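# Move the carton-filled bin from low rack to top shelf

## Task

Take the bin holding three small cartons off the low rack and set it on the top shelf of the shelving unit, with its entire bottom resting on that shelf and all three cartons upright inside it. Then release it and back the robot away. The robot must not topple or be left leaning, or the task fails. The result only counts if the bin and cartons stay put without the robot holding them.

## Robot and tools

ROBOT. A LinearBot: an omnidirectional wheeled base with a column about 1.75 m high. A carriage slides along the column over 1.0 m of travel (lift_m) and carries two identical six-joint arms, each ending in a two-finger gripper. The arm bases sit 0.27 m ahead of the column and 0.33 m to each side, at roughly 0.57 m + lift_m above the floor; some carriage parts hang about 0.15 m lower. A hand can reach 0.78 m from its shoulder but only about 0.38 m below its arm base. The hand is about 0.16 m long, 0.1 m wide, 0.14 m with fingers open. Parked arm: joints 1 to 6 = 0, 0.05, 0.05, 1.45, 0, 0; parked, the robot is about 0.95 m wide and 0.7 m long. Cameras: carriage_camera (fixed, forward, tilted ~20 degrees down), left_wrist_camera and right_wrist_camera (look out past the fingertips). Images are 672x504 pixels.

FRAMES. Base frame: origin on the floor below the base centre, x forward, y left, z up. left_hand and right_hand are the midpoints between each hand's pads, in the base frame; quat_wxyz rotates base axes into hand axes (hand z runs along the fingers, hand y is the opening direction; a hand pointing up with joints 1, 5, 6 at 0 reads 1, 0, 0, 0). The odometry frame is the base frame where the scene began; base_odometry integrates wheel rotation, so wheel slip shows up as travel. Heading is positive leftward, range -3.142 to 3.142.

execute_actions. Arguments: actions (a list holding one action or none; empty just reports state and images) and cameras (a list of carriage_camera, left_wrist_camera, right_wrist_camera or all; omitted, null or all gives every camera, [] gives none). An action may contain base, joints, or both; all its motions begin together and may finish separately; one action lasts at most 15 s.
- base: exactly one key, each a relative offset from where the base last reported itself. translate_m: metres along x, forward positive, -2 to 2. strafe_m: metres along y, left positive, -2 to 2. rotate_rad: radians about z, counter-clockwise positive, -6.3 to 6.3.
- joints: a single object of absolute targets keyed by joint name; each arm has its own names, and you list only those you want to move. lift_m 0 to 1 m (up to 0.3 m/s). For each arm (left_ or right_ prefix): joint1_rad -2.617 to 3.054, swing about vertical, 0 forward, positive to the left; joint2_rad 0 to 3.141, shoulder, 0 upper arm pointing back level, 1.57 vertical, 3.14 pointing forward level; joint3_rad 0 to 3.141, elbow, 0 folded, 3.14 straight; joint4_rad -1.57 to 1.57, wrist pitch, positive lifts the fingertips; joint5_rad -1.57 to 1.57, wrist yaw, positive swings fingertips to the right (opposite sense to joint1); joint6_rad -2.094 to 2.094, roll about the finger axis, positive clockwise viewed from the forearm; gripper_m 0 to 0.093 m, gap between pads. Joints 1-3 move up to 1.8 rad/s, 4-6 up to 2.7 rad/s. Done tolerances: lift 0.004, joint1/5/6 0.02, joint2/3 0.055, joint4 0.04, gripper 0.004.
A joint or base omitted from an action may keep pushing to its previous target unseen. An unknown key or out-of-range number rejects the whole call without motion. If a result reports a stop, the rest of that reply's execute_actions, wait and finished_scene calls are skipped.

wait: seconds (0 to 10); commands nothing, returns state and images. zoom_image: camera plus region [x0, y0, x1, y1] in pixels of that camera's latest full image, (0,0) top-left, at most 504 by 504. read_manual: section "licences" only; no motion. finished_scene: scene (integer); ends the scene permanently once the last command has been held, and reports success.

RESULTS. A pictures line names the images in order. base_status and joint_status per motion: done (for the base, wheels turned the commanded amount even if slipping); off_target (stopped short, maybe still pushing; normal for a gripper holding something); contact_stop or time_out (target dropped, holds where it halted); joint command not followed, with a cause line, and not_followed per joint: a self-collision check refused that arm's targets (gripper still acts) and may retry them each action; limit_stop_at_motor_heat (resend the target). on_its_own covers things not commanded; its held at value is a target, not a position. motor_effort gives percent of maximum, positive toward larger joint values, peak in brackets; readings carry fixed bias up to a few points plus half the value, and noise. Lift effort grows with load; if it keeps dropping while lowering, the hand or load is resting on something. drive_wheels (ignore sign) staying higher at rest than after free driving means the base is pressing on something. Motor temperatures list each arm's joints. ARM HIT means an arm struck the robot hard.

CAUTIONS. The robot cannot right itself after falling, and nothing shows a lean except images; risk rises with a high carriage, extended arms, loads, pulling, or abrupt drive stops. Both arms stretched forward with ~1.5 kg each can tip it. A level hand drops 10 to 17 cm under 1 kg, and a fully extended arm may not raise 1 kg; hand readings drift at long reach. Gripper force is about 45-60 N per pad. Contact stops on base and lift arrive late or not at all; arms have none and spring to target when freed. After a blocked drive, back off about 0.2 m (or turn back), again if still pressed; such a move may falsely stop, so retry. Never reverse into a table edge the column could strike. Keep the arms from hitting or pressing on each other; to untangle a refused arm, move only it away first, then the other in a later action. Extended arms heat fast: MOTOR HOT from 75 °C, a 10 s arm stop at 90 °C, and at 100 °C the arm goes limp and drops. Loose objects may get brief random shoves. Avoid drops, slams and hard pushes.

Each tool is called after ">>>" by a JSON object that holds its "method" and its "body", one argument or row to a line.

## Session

>>> {"method": "execute_actions", "body": {
  "actions": [],
  "cameras": ["carriage_camera"]
}}

Scene clock: 0.00 s.
Motor temperatures (°C, as the motors report them): left_arm=[29 36 30 30 30 29] | right_arm=[30 40 33 28 30 27]
base_odometry: x=+0.000 y=+0.000 heading=+0.000 (m, m, rad; odometry frame)
base_status: not commanded
joint_positions: lift_m=+0.300 left_joint1_rad=-0.001 left_joint2_rad=+0.030 left_joint3_rad=+0.051 left_joint4_rad=+1.444 left_joint5_rad=+0.012 left_joint6_rad=-0.021 left_gripper_m=+0.094 right_joint1_rad=+0.009 right_joint2_rad=+0.045 right_joint3_rad=+0.039 right_joint4_rad=+1.444 right_joint5_rad=-0.020 right_joint6_rad=-0.043 right_gripper_m=+0.095
joint_status: not commanded
motor_effort: lift_m=+23 drive_wheels=+2 (%)
left_hand: x=+0.2919 y=+0.3082 z=+1.3261 quat_wxyz=(+0.999, +0.005, +0.053, -0.011) (m; base frame)
right_hand: x=+0.3004 y=-0.3064 z=+1.3227 quat_wxyz=(+0.998, -0.012, +0.066, -0.016) (m; base frame)
pictures: carriage_camera
Images, in order (width x height): carriage_camera 672x504.

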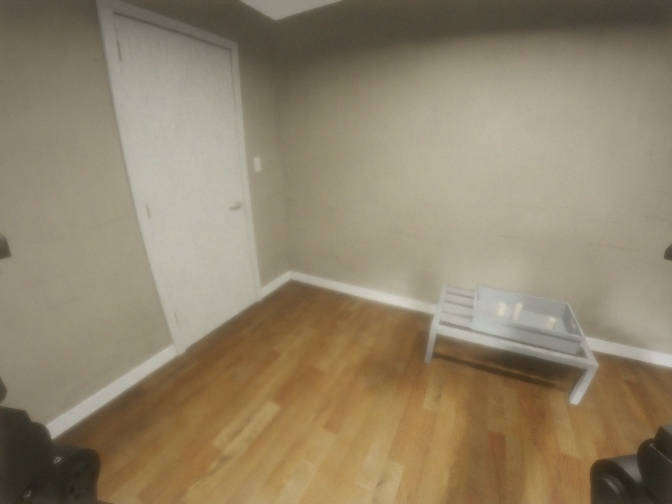

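>>> {"method": "zoom_image", "body": {
  "camera": "carriage_camera",
  "region": [410, 270, 620, 420]
}}

Region (410, 270, 620, 420) of carriage_camera's 672x504 image, scaled by 2.400, with more detail than that image has; it fills the top 360 rows of this view, and the rest is white.

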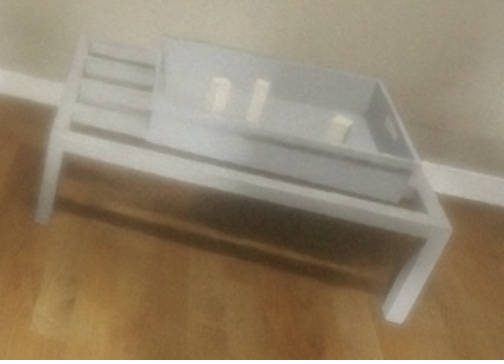

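>>> {"method": "execute_actions", "body": {
  "actions": [
    {"base":{"rotate_rad":-0.535},"joints":{"lift_m":0.2,"left_joint1_rad":-0.04,"left_joint2_rad":2.62,"left_joint3_rad":1.22,"left_joint4_rad":-0.17,"left_joint5_rad":0,"left_joint6_rad":-0.03,"right_joint1_rad":0.04,"right_joint2_rad":2.62,"right_joint3_rad":1.22,"right_joint4_rad":-0.17,"right_joint5_rad":0,"right_joint6_rad":0.03}}
  ],
  "cameras": []
}}

>>> {"method": "execute_actions", "body": {
  "actions": [
    {"base":{"strafe_m":-0.26}}
  ],
  "cameras": ["carriage_camera"]
}}

>>> {"method": "execute_actions", "body": {
  "actions": [
    {"base":{"translate_m":1.29}}
  ]
}}

Scene clock: 17.53 s.
Motor temperatures (°C, as the motors report them): left_arm=[29 37 32 31 30 29] | right_arm=[30 40 35 28 30 27]
base_odometry: x=+0.000 y=+0.000 heading=-0.535 (m, m, rad; odometry frame)
base_status: done
joint_positions: lift_m=+0.200 left_joint1_rad=-0.040 left_joint2_rad=+2.611 left_joint3_rad=+1.216 left_joint4_rad=-0.161 left_joint5_rad=+0.002 left_joint6_rad=-0.025 left_gripper_m=+0.094 right_joint1_rad=+0.034 right_joint2_rad=+2.613 right_joint3_rad=+1.212 right_joint4_rad=-0.171 right_joint5_rad=-0.008 right_joint6_rad=+0.024 right_gripper_m=+0.095
joint_status: all done
motor_effort: lift_m=+22(24) drive_wheels=+8(19) (%)
left_hand: x=+0.6190 y=+0.2959 z=+0.5657 quat_wxyz=(+0.007, +0.007, +1.000, -0.001) (m; base frame)
right_hand: x=+0.6143 y=-0.2969 z=+0.5649 quat_wxyz=(+0.000, -0.005, +1.000, +0.004) (m; base frame)
pictures: none
No camera images: the call's "cameras" was empty. Leave "cameras" out to get every camera's image.

Scene clock: 19.93 s.
Motor temperatures (°C, as the motors report them): left_arm=[29 38 32 31 30 29] | right_arm=[30 41 35 28 30 27]
base_odometry: x=-0.133 y=-0.224 heading=-0.536 (m, m, rad; odometry frame)
base_status: done
joint_positions: lift_m=+0.200 left_joint1_rad=-0.040 left_joint2_rad=+2.611 left_joint3_rad=+1.216 left_joint4_rad=-0.161 left_joint5_rad=+0.002 left_joint6_rad=-0.025 left_gripper_m=+0.094 right_joint1_rad=+0.038 right_joint2_rad=+2.613 right_joint3_rad=+1.212 right_joint4_rad=-0.171 right_joint5_rad=-0.008 right_joint6_rad=+0.024 right_gripper_m=+0.095
joint_status: not commanded
motor_effort: lift_m=+22(22) drive_wheels=-9(24) (%)
left_hand: x=+0.6189 y=+0.2956 z=+0.5657 quat_wxyz=(+0.007, +0.007, +1.000, -0.001) (m; base frame)
right_hand: x=+0.6143 y=-0.2956 z=+0.5649 quat_wxyz=(+0.000, -0.007, +1.000, +0.004) (m; base frame)
pictures: carriage_camera
Images, in order (width x height): carriage_camera 672x504.

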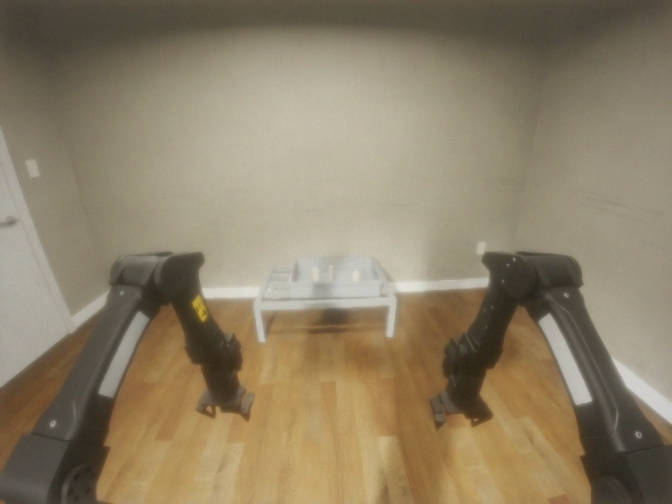

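Scene clock: 24.80 s.
Motor temperatures (°C, as the motors report them): left_arm=[29 40 32 31 30 29] | right_arm=[30 43 35 28 30 27]
base_odometry: x=+0.976 y=-0.883 heading=-0.537 (m, m, rad; odometry frame)
base_status: done
joint_positions: lift_m=+0.200 left_joint1_rad=-0.040 left_joint2_rad=+2.611 left_joint3_rad=+1.216 left_joint4_rad=-0.161 left_joint5_rad=+0.002 left_joint6_rad=-0.025 left_gripper_m=+0.094 right_joint1_rad=+0.038 right_joint2_rad=+2.613 right_joint3_rad=+1.212 right_joint4_rad=-0.171 right_joint5_rad=-0.008 right_joint6_rad=+0.024 right_gripper_m=+0.095
joint_status: not commanded
motor_effort: lift_m=+22(22) drive_wheels=-7(24) (%)
left_hand: x=+0.6189 y=+0.2958 z=+0.5657 quat_wxyz=(+0.007, +0.007, +1.000, -0.001) (m; base frame)
right_hand: x=+0.6141 y=-0.2955 z=+0.5649 quat_wxyz=(-0.001, -0.007, +1.000, +0.004) (m; base frame)
pictures: carriage_camera, left_wrist_camera, right_wrist_camera
Images, in order (width x height): carriage_camera 672x504, left_wrist_camera 672x504, right_wrist_camera 672x504.

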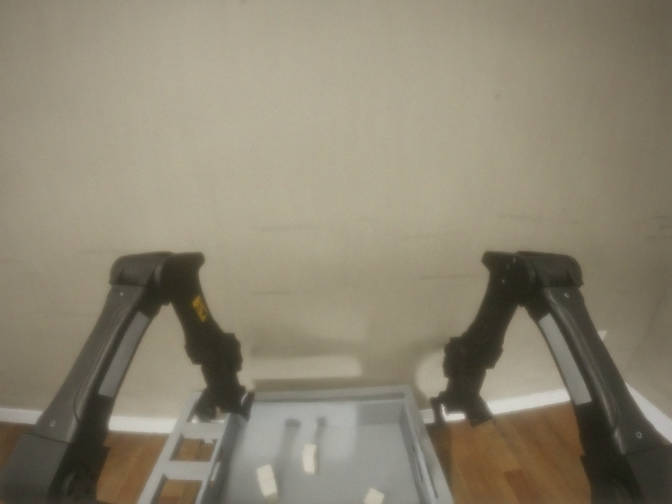

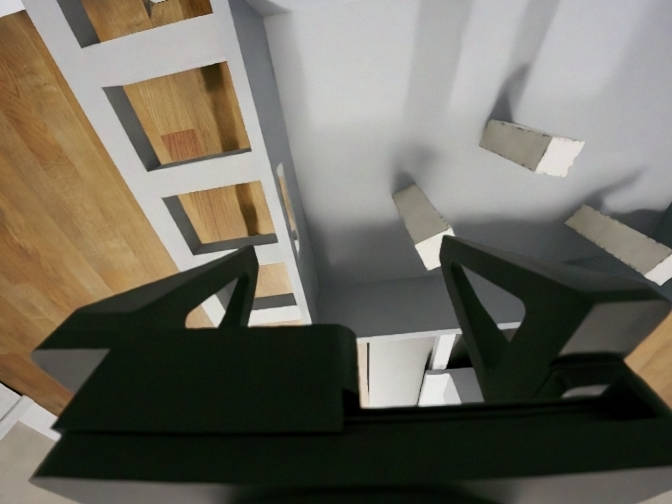

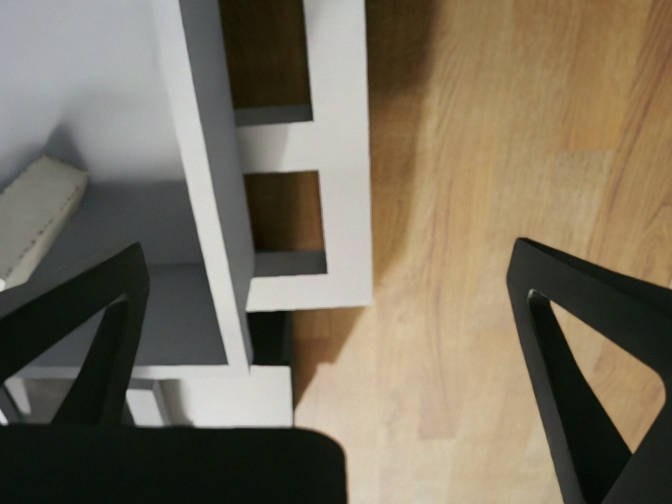

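>>> {"method": "zoom_image", "body": {
  "camera": "carriage_camera",
  "region": [170, 370, 490, 504]
}}

Region (170, 370, 490, 504) of carriage_camera's 672x504 image, scaled by 1.575, with more detail than that image has; it fills the top 211 rows of this view, and the rest is white.

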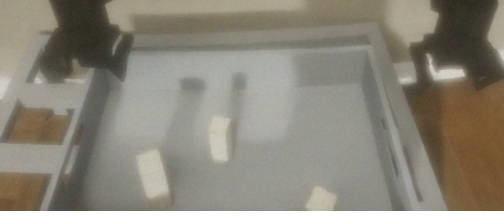

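>>> {"method": "execute_actions", "body": {
  "actions": [
    {"base":{"strafe_m":0.06},"joints":{"lift_m":0.08,"left_joint6_rad":-0.06,"right_joint6_rad":0.0}}
  ]
}}

Scene clock: 34.60 s.
Motor temperatures (°C, as the motors report them): left_arm=[29 43 32 31 30 29] | right_arm=[30 46 35 28 30 27]
base_odometry: x=+1.007 y=-0.832 heading=-0.537 (m, m, rad; odometry frame)
base_status: done
joint_positions: lift_m=+0.080 left_joint1_rad=-0.041 left_joint2_rad=+2.610 left_joint3_rad=+1.216 left_joint4_rad=-0.162 left_joint5_rad=+0.002 left_joint6_rad=-0.053 left_gripper_m=+0.094 right_joint1_rad=+0.038 right_joint2_rad=+2.613 right_joint3_rad=+1.212 right_joint4_rad=-0.169 right_joint5_rad=-0.008 right_joint6_rad=+0.003 right_gripper_m=+0.095
joint_status: all done
motor_effort: lift_m=+23(24) drive_wheels=-2(14) (%)
left_hand: x=+0.6193 y=+0.2955 z=+0.4463 quat_wxyz=(+0.008, -0.006, +1.000, -0.001) (m; base frame)
right_hand: x=+0.6148 y=-0.2953 z=+0.4448 quat_wxyz=(+0.001, -0.018, +1.000, +0.004) (m; base frame)
pictures: carriage_camera, left_wrist_camera, right_wrist_camera
Images, in order (width x height): carriage_camera 672x504, left_wrist_camera 672x504, right_wrist_camera 672x504.

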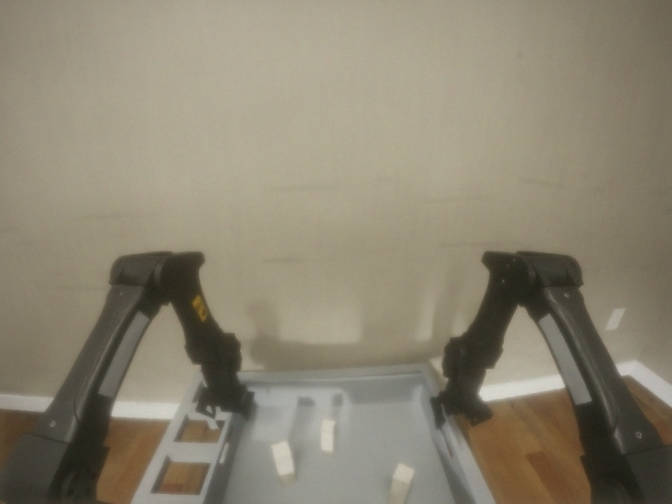

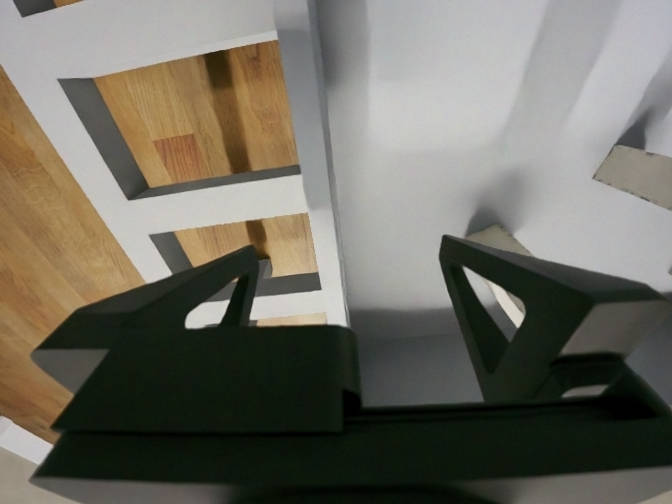

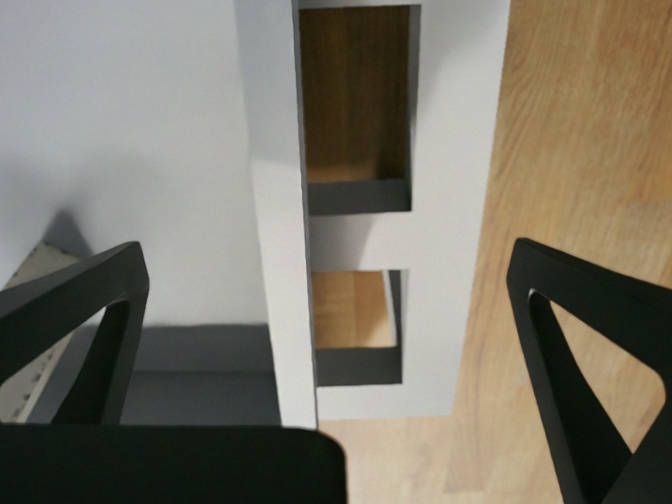

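>>> {"method": "execute_actions", "body": {
  "actions": [
    {"base":{"translate_m":-0.02},"joints":{"lift_m":0.0,"left_joint1_rad":0.0,"left_joint6_rad":-0.04,"right_joint1_rad":0.08,"right_joint6_rad":0.03}}
  ]
}}

Scene clock: 41.33 s.
Motor temperatures (°C, as the motors report them): left_arm=[29 45 32 31 30 29] | right_arm=[30 48 35 28 30 27]
base_odometry: x=+0.990 y=-0.822 heading=-0.537 (m, m, rad; odometry frame)
base_status: done
joint_positions: lift_m=+0.000 left_joint1_rad=+0.002 left_joint2_rad=+2.609 left_joint3_rad=+1.216 left_joint4_rad=-0.164 left_joint5_rad=+0.002 left_joint6_rad=-0.041 left_gripper_m=+0.094 right_joint1_rad=+0.080 right_joint2_rad=+2.613 right_joint3_rad=+1.212 right_joint4_rad=-0.168 right_joint5_rad=-0.008 right_joint6_rad=+0.027 right_gripper_m=+0.095
joint_status: all done
motor_effort: lift_m=+22(23) drive_wheels=-1(3) (%)
left_hand: x=+0.6194 y=+0.3104 z=+0.3665 quat_wxyz=(+0.007, -0.022, +1.000, -0.001) (m; base frame)
right_hand: x=+0.6140 y=-0.2808 z=+0.3649 quat_wxyz=(+0.001, -0.027, +1.000, +0.004) (m; base frame)
pictures: carriage_camera, left_wrist_camera, right_wrist_camera
Images, in order (width x height): carriage_camera 672x504, left_wrist_camera 672x504, right_wrist_camera 672x504.

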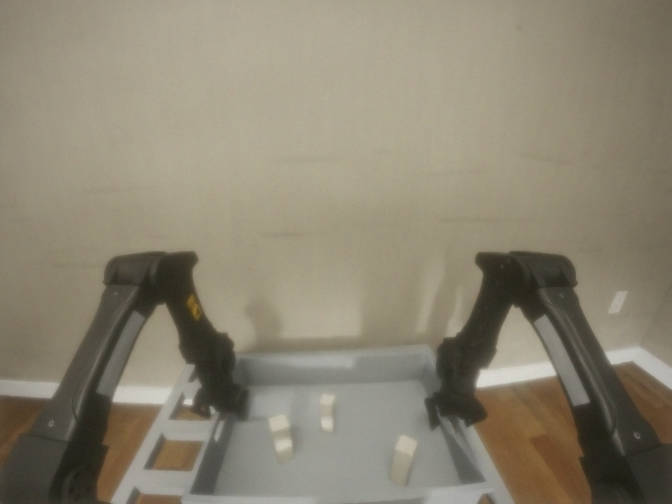

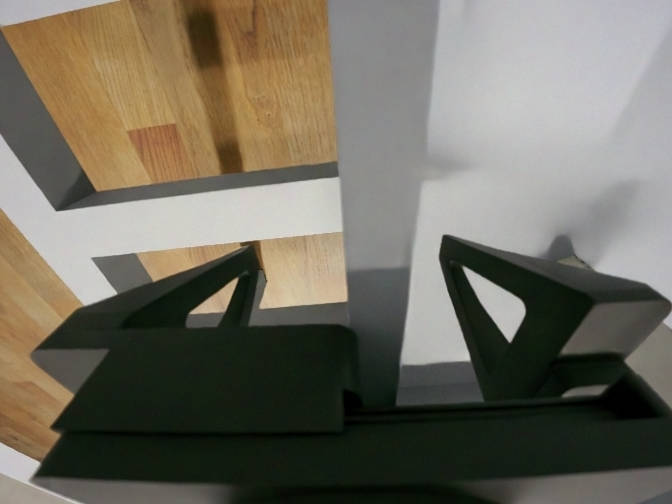

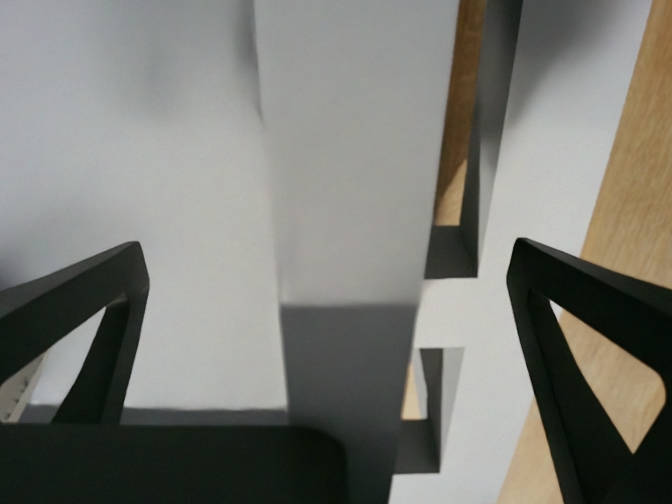

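>>> {"method": "execute_actions", "body": {
  "actions": [
    {"joints":{"left_joint1_rad":-0.015,"right_joint1_rad":0.073,"left_gripper_m":0.0,"right_gripper_m":0.0}}
  ],
  "cameras": []
}}

>>> {"method": "execute_actions", "body": {
  "actions": [
    {"joints":{"lift_m":0.08}}
  ],
  "cameras": ["carriage_camera"]
}}

Scene clock: 45.27 s.
Motor temperatures (°C, as the motors report them): left_arm=[29 46 32 31 30 29] | right_arm=[30 49 35 28 30 27]
base_odometry: x=+0.990 y=-0.822 heading=-0.537 (m, m, rad; odometry frame)
base_status: not commanded
joint_positions: lift_m=+0.000 left_joint1_rad=-0.003 left_joint2_rad=+2.609 left_joint3_rad=+1.216 left_joint4_rad=-0.163 left_joint5_rad=+0.028 left_joint6_rad=-0.061 left_gripper_m=+0.007 right_joint1_rad=+0.071 right_joint2_rad=+2.613 right_joint3_rad=+1.212 right_joint4_rad=-0.170 right_joint5_rad=-0.031 right_joint6_rad=+0.013 right_gripper_m=+0.008
joint_status: left_gripper_m off_target (ended at +0.007, target +0.000); right_gripper_m off_target (ended at +0.008, target +0.000); the others done
motor_effort: lift_m=+22(22) drive_wheels=+0(1) (%)
left_hand: x=+0.6195 y=+0.3042 z=+0.3665 quat_wxyz=(+0.007, -0.028, +0.999, -0.014) (m; base frame)
right_hand: x=+0.6135 y=-0.2799 z=+0.3650 quat_wxyz=(+0.000, -0.029, +0.999, +0.016) (m; base frame)
pictures: none
No camera images: the call's "cameras" was empty. Leave "cameras" out to get every camera's image.

Scene clock: 46.13 s.
Motor temperatures (°C, as the motors report them): left_arm=[29 46 32 31 30 29] | right_arm=[30 49 35 28 30 27]
base_odometry: x=+0.990 y=-0.822 heading=-0.537 (m, m, rad; odometry frame)
base_status: not commanded
joint_positions: lift_m=+0.080 left_joint1_rad=-0.005 left_joint2_rad=+2.633 left_joint3_rad=+1.216 left_joint4_rad=-0.156 left_joint5_rad=+0.026 left_joint6_rad=-0.061 left_gripper_m=+0.007 right_joint1_rad=+0.071 right_joint2_rad=+2.640 right_joint3_rad=+1.212 right_joint4_rad=-0.159 right_joint5_rad=-0.033 right_joint6_rad=+0.013 right_gripper_m=+0.008
joint_status: all done
motor_effort: lift_m=+25(31) drive_wheels=+1(1) (%)
left_hand: x=+0.6130 y=+0.3041 z=+0.4383 quat_wxyz=(-0.001, -0.028, +1.000, -0.013) (m; base frame)
right_hand: x=+0.6063 y=-0.2801 z=+0.4356 quat_wxyz=(-0.009, -0.029, +0.999, +0.016) (m; base frame)
pictures: carriage_camera
Images, in order (width x height): carriage_camera 672x504.

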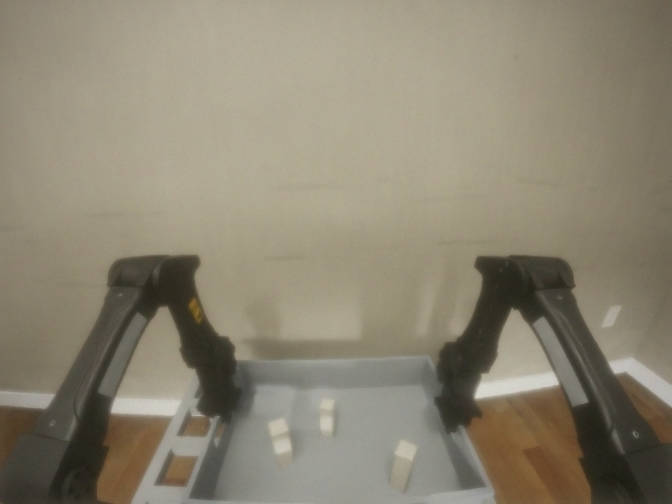

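>>> {"method": "execute_actions", "body": {
  "actions": [
    {"base":{"translate_m":-0.35},"joints":{"lift_m":0.3}}
  ],
  "cameras": []
}}

>>> {"method": "execute_actions", "body": {
  "actions": [
    {"base":{"rotate_rad":3.1}}
  ],
  "cameras": ["carriage_camera"]
}}

Scene clock: 52.63 s.
Motor temperatures (°C, as the motors report them): left_arm=[29 49 32 31 30 29] | right_arm=[30 52 35 28 30 27]
base_odometry: x=+0.689 y=-0.643 heading=-0.537 (m, m, rad; odometry frame)
base_status: done
joint_positions: lift_m=+0.300 left_joint1_rad=-0.005 left_joint2_rad=+2.633 left_joint3_rad=+1.216 left_joint4_rad=-0.153 left_joint5_rad=+0.026 left_joint6_rad=-0.061 left_gripper_m=+0.007 right_joint1_rad=+0.071 right_joint2_rad=+2.640 right_joint3_rad=+1.212 right_joint4_rad=-0.156 right_joint5_rad=-0.033 right_joint6_rad=+0.013 right_gripper_m=+0.008
joint_status: all done
motor_effort: lift_m=+25(30) drive_wheels=-2(14) (%)
left_hand: x=+0.6138 y=+0.3041 z=+0.6584 quat_wxyz=(+0.000, -0.028, +1.000, -0.013) (m; base frame)
right_hand: x=+0.6071 y=-0.2801 z=+0.6556 quat_wxyz=(-0.008, -0.029, +0.999, +0.016) (m; base frame)
pictures: none
No camera images: the call's "cameras" was empty. Leave "cameras" out to get every camera's image.

Scene clock: 56.87 s.
Motor temperatures (°C, as the motors report them): left_arm=[29 50 32 31 30 29] | right_arm=[30 53 35 28 30 27]
base_odometry: x=+0.689 y=-0.643 heading=+2.563 (m, m, rad; odometry frame)
base_status: done
joint_positions: lift_m=+0.300 left_joint1_rad=-0.005 left_joint2_rad=+2.633 left_joint3_rad=+1.216 left_joint4_rad=-0.140 left_joint5_rad=+0.026 left_joint6_rad=-0.061 left_gripper_m=+0.007 right_joint1_rad=+0.071 right_joint2_rad=+2.640 right_joint3_rad=+1.212 right_joint4_rad=-0.144 right_joint5_rad=-0.033 right_joint6_rad=+0.013 right_gripper_m=+0.008
joint_status: not commanded
motor_effort: lift_m=+25(25) drive_wheels=+7(26) (%)
left_hand: x=+0.6169 y=+0.3039 z=+0.6584 quat_wxyz=(+0.007, -0.028, +0.999, -0.013) (m; base frame)
right_hand: x=+0.6101 y=-0.2802 z=+0.6556 quat_wxyz=(-0.001, -0.029, +0.999, +0.016) (m; base frame)
pictures: carriage_camera
Images, in order (width x height): carriage_camera 672x504.

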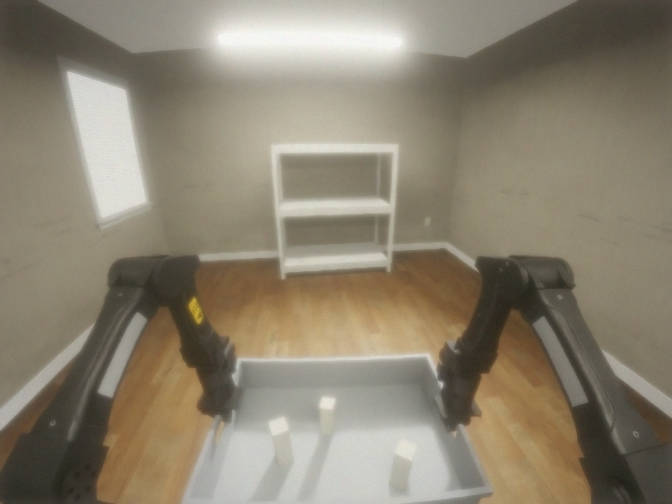

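>>> {"method": "zoom_image", "body": {
  "camera": "carriage_camera",
  "region": [250, 125, 430, 295]
}}

Region (250, 125, 430, 295) of carriage_camera's 672x504 image, scaled by 2.800, with more detail than that image has.

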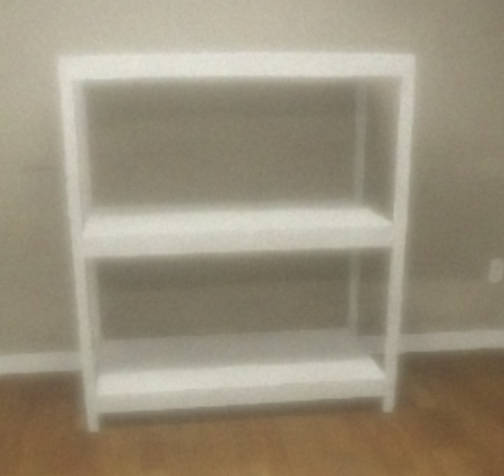

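>>> {"method": "execute_actions", "body": {
  "actions": [
    {"base":{"translate_m":1.7},"joints":{"lift_m":0.7,"left_joint2_rad":2.47,"right_joint2_rad":2.47,"left_joint4_rad":-0.31,"right_joint4_rad":-0.31}}
  ],
  "cameras": ["carriage_camera"]
}}

Scene clock: 79.13 s.
Motor temperatures (°C, as the motors report them): left_arm=[29 55 32 31 30 29] | right_arm=[30 60 35 28 30 27]
base_odometry: x=-0.735 y=+0.285 heading=+2.564 (m, m, rad; odometry frame)
base_status: done
joint_positions: lift_m=+0.700 left_joint1_rad=-0.005 left_joint2_rad=+2.478 left_joint3_rad=+1.216 left_joint4_rad=-0.297 left_joint5_rad=+0.023 left_joint6_rad=-0.060 left_gripper_m=+0.007 right_joint1_rad=+0.070 right_joint2_rad=+2.487 right_joint3_rad=+1.212 right_joint4_rad=-0.299 right_joint5_rad=-0.034 right_joint6_rad=+0.013 right_gripper_m=+0.008
joint_status: all done
motor_effort: lift_m=+25(32) drive_wheels=-9(24) (%)
left_hand: x=+0.6285 y=+0.3044 z=+1.1100 quat_wxyz=(+0.005, -0.028, +1.000, -0.012) (m; base frame)
right_hand: x=+0.6223 y=-0.2792 z=+1.1067 quat_wxyz=(-0.002, -0.029, +0.999, +0.017) (m; base frame)
pictures: carriage_camera
Images, in order (width x height): carriage_camera 672x504.

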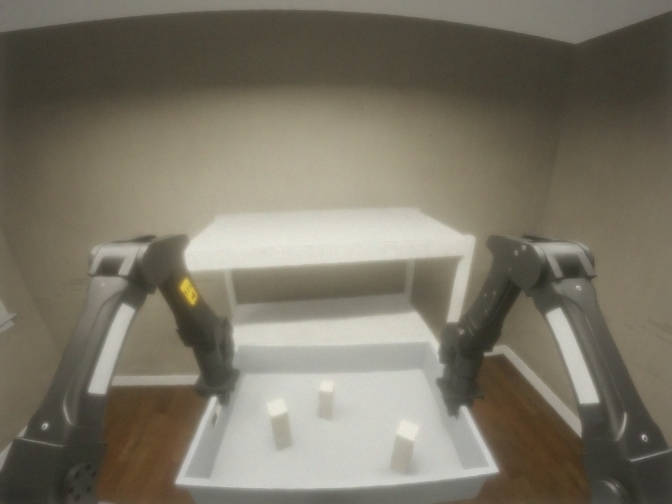

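>>> {"method": "execute_actions", "body": {
  "actions": [
    {"base":{"rotate_rad":0.15},"joints":{"lift_m":1.0,"left_joint2_rad":2.32,"right_joint2_rad":2.32,"left_joint4_rad":-0.46,"right_joint4_rad":-0.46}}
  ],
  "cameras": []
}}

>>> {"method": "execute_actions", "body": {
  "actions": [
    {"joints":{"left_joint2_rad":2.17,"right_joint2_rad":2.17,"left_joint4_rad":-0.61,"right_joint4_rad":-0.61}}
  ],
  "cameras": []
}}

>>> {"method": "execute_actions", "body": {
  "actions": [
    {"joints":{"left_joint2_rad":2.06,"right_joint2_rad":2.06,"left_joint3_rad":1.27,"right_joint3_rad":1.27,"left_joint4_rad":-0.77,"right_joint4_rad":-0.77}}
  ]
}}

Scene clock: 85.17 s.
Motor temperatures (°C, as the motors report them): left_arm=[29 56 32 31 30 29] | right_arm=[30 61 35 28 30 27]
base_odometry: x=-0.735 y=+0.285 heading=+2.714 (m, m, rad; odometry frame)
base_status: done
joint_positions: lift_m=+1.000 left_joint1_rad=-0.003 left_joint2_rad=+2.328 left_joint3_rad=+1.216 left_joint4_rad=-0.441 left_joint5_rad=+0.023 left_joint6_rad=-0.059 left_gripper_m=+0.007 right_joint1_rad=+0.070 right_joint2_rad=+2.336 right_joint3_rad=+1.212 right_joint4_rad=-0.446 right_joint5_rad=-0.034 right_joint6_rad=+0.012 right_gripper_m=+0.008
joint_status: all done
motor_effort: lift_m=+25(30) drive_wheels=+8(12) (%)
left_hand: x=+0.6339 y=+0.3049 z=+1.4613 quat_wxyz=(+0.008, -0.028, +1.000, -0.012) (m; base frame)
right_hand: x=+0.6281 y=-0.2788 z=+1.4582 quat_wxyz=(+0.000, -0.029, +0.999, +0.017) (m; base frame)
pictures: none
No camera images: the call's "cameras" was empty. Leave "cameras" out to get every camera's image.

Scene clock: 86.03 s.
Motor temperatures (°C, as the motors report them): left_arm=[29 56 32 31 30 29] | right_arm=[30 62 35 28 30 27]
base_odometry: x=-0.735 y=+0.285 heading=+2.714 (m, m, rad; odometry frame)
base_status: not commanded
joint_positions: lift_m=+1.000 left_joint1_rad=-0.003 left_joint2_rad=+2.182 left_joint3_rad=+1.216 left_joint4_rad=-0.587 left_joint5_rad=+0.023 left_joint6_rad=-0.059 left_gripper_m=+0.007 right_joint1_rad=+0.070 right_joint2_rad=+2.187 right_joint3_rad=+1.212 right_joint4_rad=-0.593 right_joint5_rad=-0.035 right_joint6_rad=+0.012 right_gripper_m=+0.008
joint_status: all done
motor_effort: lift_m=+25(26) drive_wheels=+8(8) (%)
left_hand: x=+0.6306 y=+0.3049 z=+1.5115 quat_wxyz=(+0.009, -0.028, +1.000, -0.012) (m; base frame)
right_hand: x=+0.6252 y=-0.2789 z=+1.5091 quat_wxyz=(+0.001, -0.029, +0.999, +0.018) (m; base frame)
pictures: none
No camera images: the call's "cameras" was empty. Leave "cameras" out to get every camera's image.

Scene clock: 86.77 s.
Motor temperatures (°C, as the motors report them): left_arm=[29 57 33 31 30 29] | right_arm=[30 62 35 28 30 27]
base_odometry: x=-0.735 y=+0.285 heading=+2.714 (m, m, rad; odometry frame)
base_status: not commanded
joint_positions: lift_m=+1.000 left_joint1_rad=-0.003 left_joint2_rad=+2.074 left_joint3_rad=+1.244 left_joint4_rad=-0.744 left_joint5_rad=+0.024 left_joint6_rad=-0.060 left_gripper_m=+0.007 right_joint1_rad=+0.070 right_joint2_rad=+2.078 right_joint3_rad=+1.242 right_joint4_rad=-0.753 right_joint5_rad=-0.036 right_joint6_rad=+0.012 right_gripper_m=+0.008
joint_status: all done
motor_effort: lift_m=+25(25) drive_wheels=+8(8) (%)
left_hand: x=+0.6223 y=+0.3048 z=+1.5536 quat_wxyz=(-0.002, -0.028, +1.000, -0.012) (m; base frame)
right_hand: x=+0.6172 y=-0.2792 z=+1.5518 quat_wxyz=(-0.010, -0.029, +0.999, +0.018) (m; base frame)
pictures: carriage_camera, left_wrist_camera, right_wrist_camera
Images, in order (width x height): carriage_camera 672x504, left_wrist_camera 672x504, right_wrist_camera 672x504.

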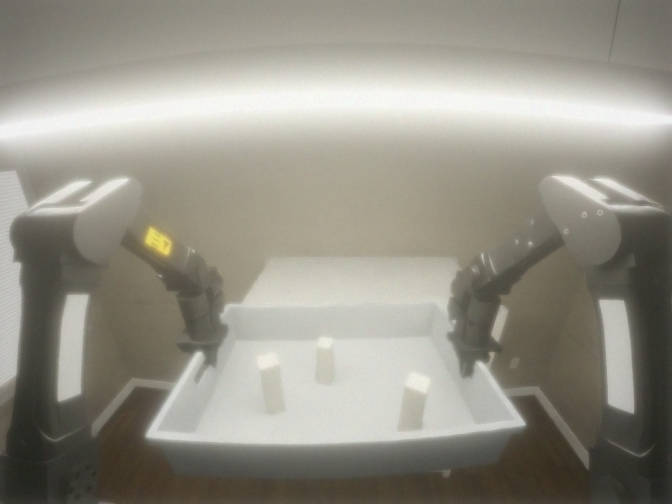

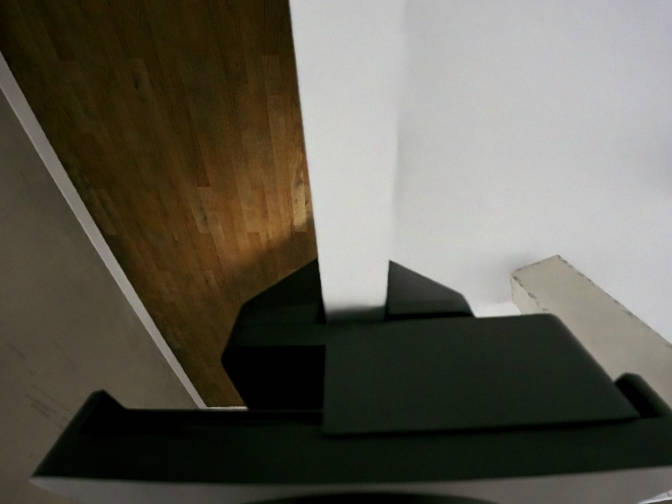

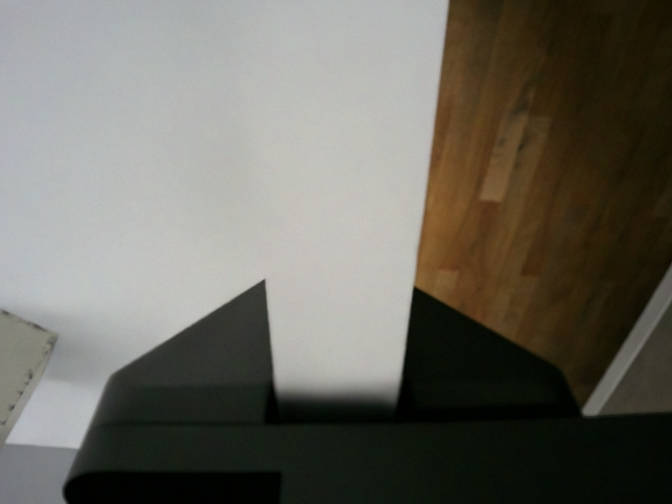

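>>> {"method": "execute_actions", "body": {
  "actions": [
    {"joints":{"lift_m":0.94,"left_joint3_rad":1.42,"right_joint3_rad":1.42,"left_joint4_rad":-0.91,"right_joint4_rad":-0.91}}
  ],
  "cameras": ["carriage_camera"]
}}

>>> {"method": "execute_actions", "body": {
  "actions": [
    {"base":{"translate_m":0.25}}
  ]
}}

Scene clock: 102.20 s.
Motor temperatures (°C, as the motors report them): left_arm=[29 57 36 30 30 29] | right_arm=[30 63 38 28 30 27]
base_odometry: x=-0.735 y=+0.285 heading=+2.714 (m, m, rad; odometry frame)
base_status: not commanded
joint_positions: lift_m=+0.940 left_joint1_rad=-0.003 left_joint2_rad=+2.074 left_joint3_rad=+1.387 left_joint4_rad=-0.879 left_joint5_rad=+0.023 left_joint6_rad=-0.060 left_gripper_m=+0.007 right_joint1_rad=+0.069 right_joint2_rad=+2.078 right_joint3_rad=+1.384 right_joint4_rad=-0.888 right_joint5_rad=-0.036 right_joint6_rad=+0.011 right_gripper_m=+0.008
joint_status: all done
motor_effort: lift_m=+24(24) drive_wheels=+8(8) (%)
left_hand: x=+0.6418 y=+0.3050 z=+1.5250 quat_wxyz=(+0.002, -0.028, +1.000, -0.011) (m; base frame)
right_hand: x=+0.6368 y=-0.2783 z=+1.5230 quat_wxyz=(-0.006, -0.029, +0.999, +0.018) (m; base frame)
pictures: carriage_camera
Images, in order (width x height): carriage_camera 672x504.

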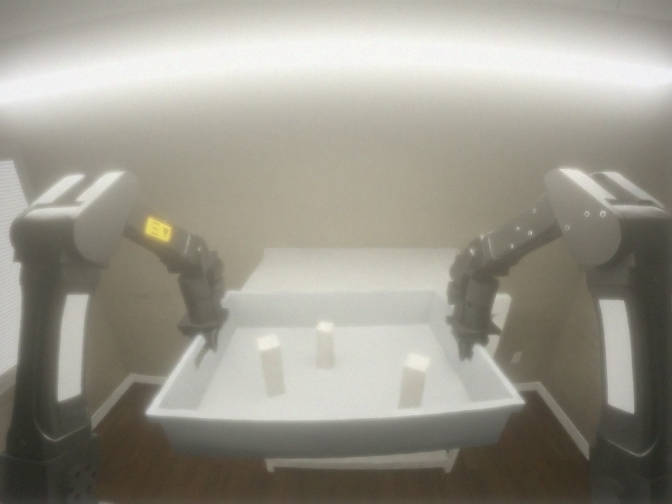

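Scene clock: 104.57 s.
Motor temperatures (°C, as the motors report them): left_arm=[29 57 36 30 30 29] | right_arm=[30 63 38 28 30 27]
base_odometry: x=-0.963 y=+0.388 heading=+2.714 (m, m, rad; odometry frame)
base_status: done
joint_positions: lift_m=+0.940 left_joint1_rad=-0.003 left_joint2_rad=+2.074 left_joint3_rad=+1.387 left_joint4_rad=-0.884 left_joint5_rad=+0.023 left_joint6_rad=-0.060 left_gripper_m=+0.007 right_joint1_rad=+0.069 right_joint2_rad=+2.078 right_joint3_rad=+1.384 right_joint4_rad=-0.893 right_joint5_rad=-0.036 right_joint6_rad=+0.011 right_gripper_m=+0.008
joint_status: not commanded
motor_effort: lift_m=+24(24) drive_wheels=-8(18) (%)
left_hand: x=+0.6406 y=+0.3050 z=+1.5250 quat_wxyz=(-0.001, -0.028, +1.000, -0.011) (m; base frame)
right_hand: x=+0.6356 y=-0.2783 z=+1.5230 quat_wxyz=(-0.009, -0.029, +0.999, +0.017) (m; base frame)
pictures: carriage_camera, left_wrist_camera, right_wrist_camera
Images, in order (width x height): carriage_camera 672x504, left_wrist_camera 672x504, right_wrist_camera 672x504.

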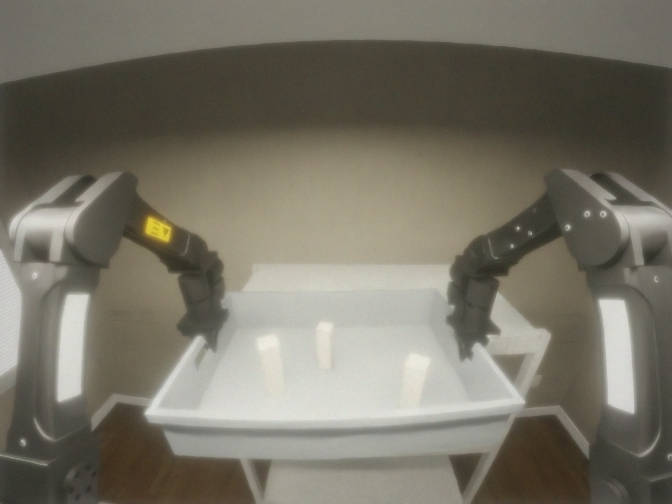

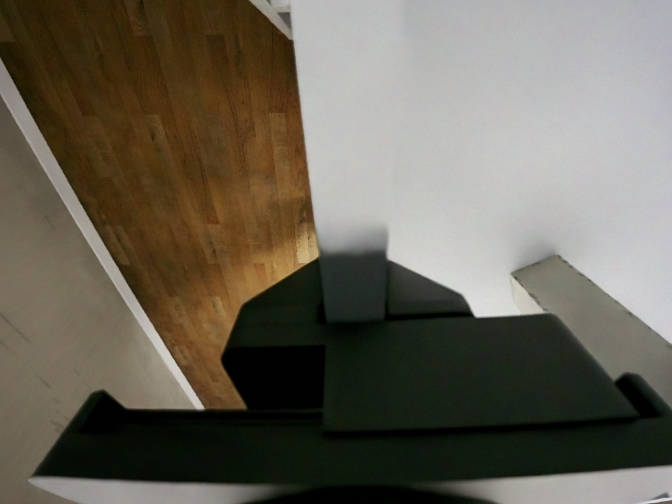

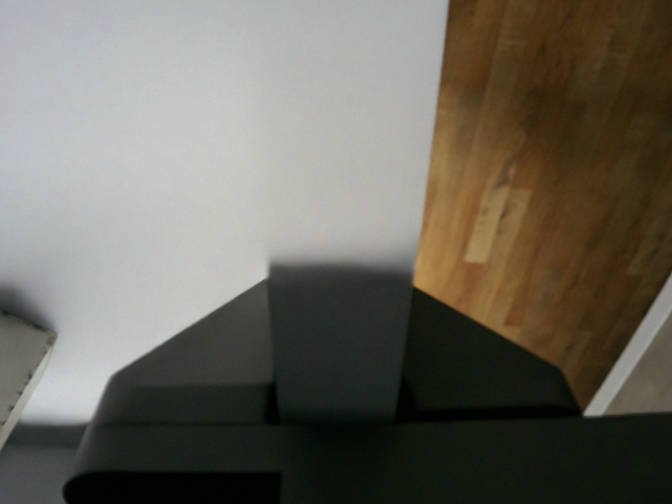

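>>> {"method": "execute_actions", "body": {
  "actions": [
    {"base":{"translate_m":0.45}}
  ]
}}

Scene clock: 112.60 s.
Motor temperatures (°C, as the motors report them): left_arm=[29 58 38 30 30 29] | right_arm=[30 64 40 28 30 27]
base_odometry: x=-1.373 y=+0.574 heading=+2.715 (m, m, rad; odometry frame)
base_status: done
joint_positions: lift_m=+0.940 left_joint1_rad=-0.003 left_joint2_rad=+2.074 left_joint3_rad=+1.387 left_joint4_rad=-0.886 left_joint5_rad=+0.023 left_joint6_rad=-0.060 left_gripper_m=+0.007 right_joint1_rad=+0.069 right_joint2_rad=+2.078 right_joint3_rad=+1.384 right_joint4_rad=-0.894 right_joint5_rad=-0.036 right_joint6_rad=+0.010 right_gripper_m=+0.008
joint_status: not commanded
motor_effort: lift_m=+24(24) drive_wheels=-7(25) (%)
left_hand: x=+0.6402 y=+0.3050 z=+1.5250 quat_wxyz=(-0.001, -0.028, +1.000, -0.011) (m; base frame)
right_hand: x=+0.6353 y=-0.2784 z=+1.5230 quat_wxyz=(-0.009, -0.029, +0.999, +0.018) (m; base frame)
pictures: carriage_camera, left_wrist_camera, right_wrist_camera
Images, in order (width x height): carriage_camera 672x504, left_wrist_camera 672x504, right_wrist_camera 672x504.

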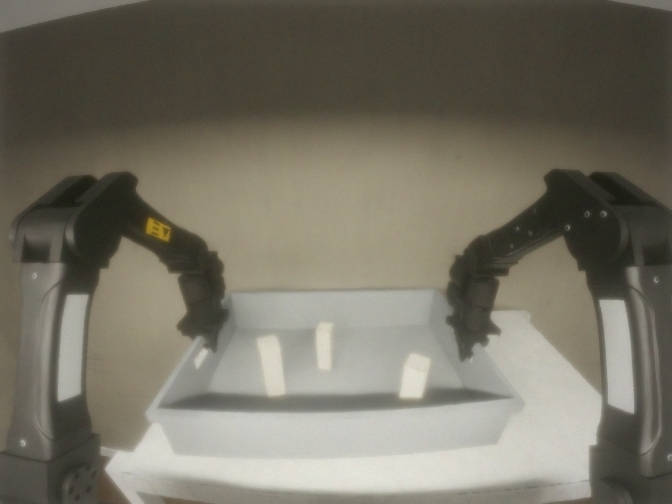

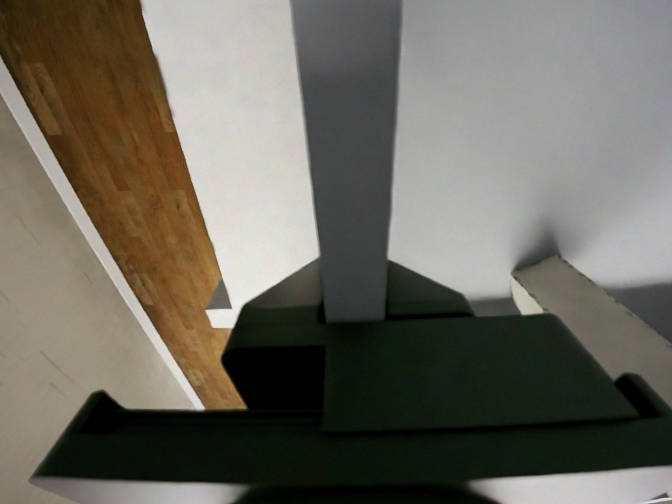

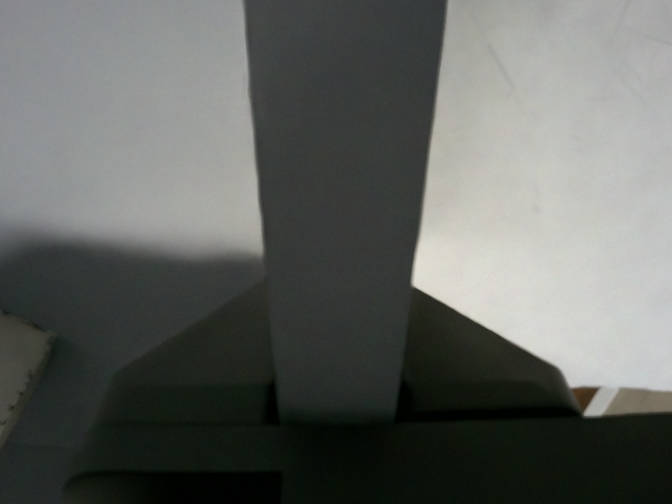

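>>> {"method": "execute_actions", "body": {
  "actions": [
    {"base":{"translate_m":0.10},"joints":{"lift_m":0.92}}
  ]
}}

Scene clock: 117.33 s.
Motor temperatures (°C, as the motors report them): left_arm=[29 58 39 30 30 29] | right_arm=[30 64 40 28 30 27]
base_odometry: x=-1.464 y=+0.615 heading=+2.716 (m, m, rad; odometry frame)
base_status: done
joint_positions: lift_m=+0.920 left_joint1_rad=-0.003 left_joint2_rad=+2.084 left_joint3_rad=+1.387 left_joint4_rad=-0.884 left_joint5_rad=+0.025 left_joint6_rad=-0.060 left_gripper_m=+0.007 right_joint1_rad=+0.069 right_joint2_rad=+2.084 right_joint3_rad=+1.387 right_joint4_rad=-0.900 right_joint5_rad=-0.034 right_joint6_rad=+0.010 right_gripper_m=+0.008
joint_status: all done
motor_effort: lift_m=+25(26) drive_wheels=+8(23) (%)
left_hand: x=+0.6395 y=+0.3046 z=+1.5013 quat_wxyz=(-0.005, -0.028, +1.000, -0.012) (m; base frame)
right_hand: x=+0.6345 y=-0.2789 z=+1.5017 quat_wxyz=(-0.013, -0.029, +0.999, +0.016) (m; base frame)
pictures: carriage_camera, left_wrist_camera, right_wrist_camera
Images, in order (width x height): carriage_camera 672x504, left_wrist_camera 672x504, right_wrist_camera 672x504.

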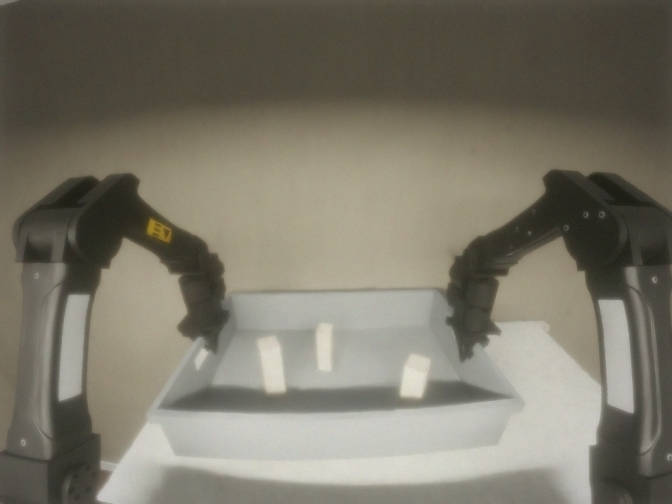

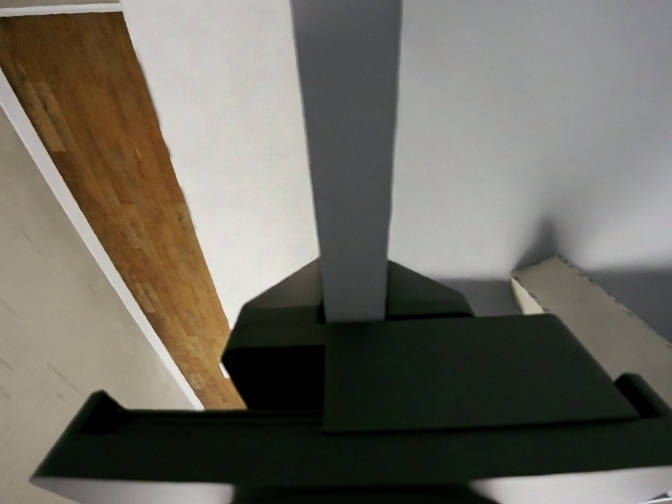

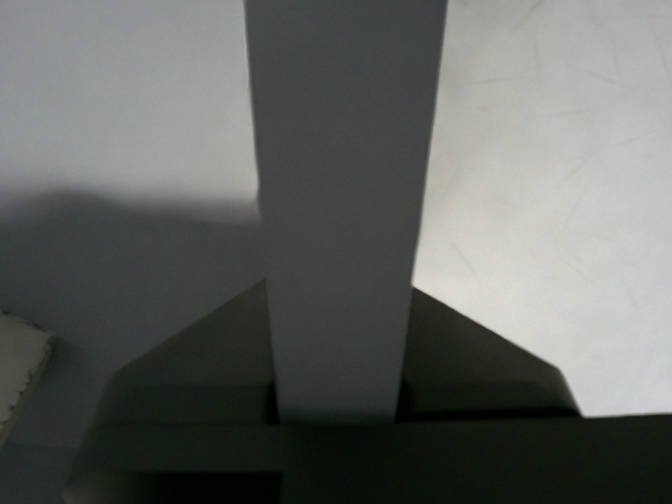

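>>> {"method": "execute_actions", "body": {
  "actions": [
    {"joints":{"lift_m":0.9}}
  ],
  "cameras": []
}}

>>> {"method": "execute_actions", "body": {
  "actions": [
    {"joints":{"lift_m":0.885}}
  ],
  "cameras": ["carriage_camera"]
}}

Scene clock: 121.27 s.
Motor temperatures (°C, as the motors report them): left_arm=[29 59 39 30 30 29] | right_arm=[30 65 41 28 30 27]
base_odometry: x=-1.464 y=+0.615 heading=+2.716 (m, m, rad; odometry frame)
base_status: not commanded
joint_positions: lift_m=+0.900 left_joint1_rad=-0.003 left_joint2_rad=+2.085 left_joint3_rad=+1.387 left_joint4_rad=-0.885 left_joint5_rad=+0.026 left_joint6_rad=-0.060 left_gripper_m=+0.007 right_joint1_rad=+0.069 right_joint2_rad=+2.085 right_joint3_rad=+1.387 right_joint4_rad=-0.900 right_joint5_rad=-0.033 right_joint6_rad=+0.010 right_gripper_m=+0.008
joint_status: all done
motor_effort: lift_m=+25(26) drive_wheels=-7(8) (%)
left_hand: x=+0.6390 y=+0.3044 z=+1.4811 quat_wxyz=(-0.007, -0.028, +0.999, -0.013) (m; base frame)
right_hand: x=+0.6344 y=-0.2790 z=+1.4814 quat_wxyz=(-0.014, -0.029, +0.999, +0.016) (m; base frame)
pictures: none
No camera images: the call's "cameras" was empty. Leave "cameras" out to get every camera's image.

Scene clock: 121.80 s.
Motor temperatures (°C, as the motors report them): left_arm=[29 59 39 30 30 29] | right_arm=[30 65 41 28 30 27]
base_odometry: x=-1.464 y=+0.615 heading=+2.716 (m, m, rad; odometry frame)
base_status: not commanded
joint_positions: lift_m=+0.885 left_joint1_rad=-0.003 left_joint2_rad=+2.086 left_joint3_rad=+1.387 left_joint4_rad=-0.886 left_joint5_rad=+0.026 left_joint6_rad=-0.060 left_gripper_m=+0.007 right_joint1_rad=+0.069 right_joint2_rad=+2.085 right_joint3_rad=+1.387 right_joint4_rad=-0.901 right_joint5_rad=-0.033 right_joint6_rad=+0.010 right_gripper_m=+0.008
joint_status: all done
motor_effort: lift_m=+25(25) drive_wheels=-7(8) (%)
left_hand: x=+0.6387 y=+0.3044 z=+1.4658 quat_wxyz=(-0.007, -0.028, +0.999, -0.013) (m; base frame)
right_hand: x=+0.6340 y=-0.2790 z=+1.4663 quat_wxyz=(-0.015, -0.029, +0.999, +0.016) (m; base frame)
pictures: carriage_camera
Images, in order (width x height): carriage_camera 672x504.

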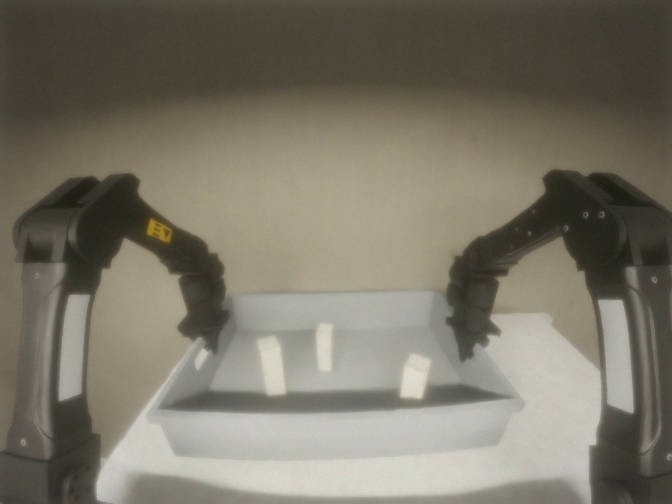

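>>> {"method": "execute_actions", "body": {
  "actions": [
    {"joints":{"lift_m":0.87}}
  ],
  "cameras": []
}}

Scene clock: 125.47 s.
Motor temperatures (°C, as the motors report them): left_arm=[29 60 40 30 30 29] | right_arm=[30 65 41 28 30 27]
base_odometry: x=-1.464 y=+0.615 heading=+2.716 (m, m, rad; odometry frame)
base_status: not commanded
joint_positions: lift_m=+0.870 left_joint1_rad=-0.003 left_joint2_rad=+2.085 left_joint3_rad=+1.387 left_joint4_rad=-0.886 left_joint5_rad=+0.026 left_joint6_rad=-0.060 left_gripper_m=+0.007 right_joint1_rad=+0.069 right_joint2_rad=+2.085 right_joint3_rad=+1.387 right_joint4_rad=-0.902 right_joint5_rad=-0.033 right_joint6_rad=+0.010 right_gripper_m=+0.008
joint_status: all done
motor_effort: lift_m=+25(26) drive_wheels=-7(9) (%)
left_hand: x=+0.6387 y=+0.3044 z=+1.4511 quat_wxyz=(-0.007, -0.028, +0.999, -0.013) (m; base frame)
right_hand: x=+0.6339 y=-0.2790 z=+1.4514 quat_wxyz=(-0.015, -0.029, +0.999, +0.016) (m; base frame)
pictures: none
No camera images: the call's "cameras" was empty. Leave "cameras" out to get every camera's image.


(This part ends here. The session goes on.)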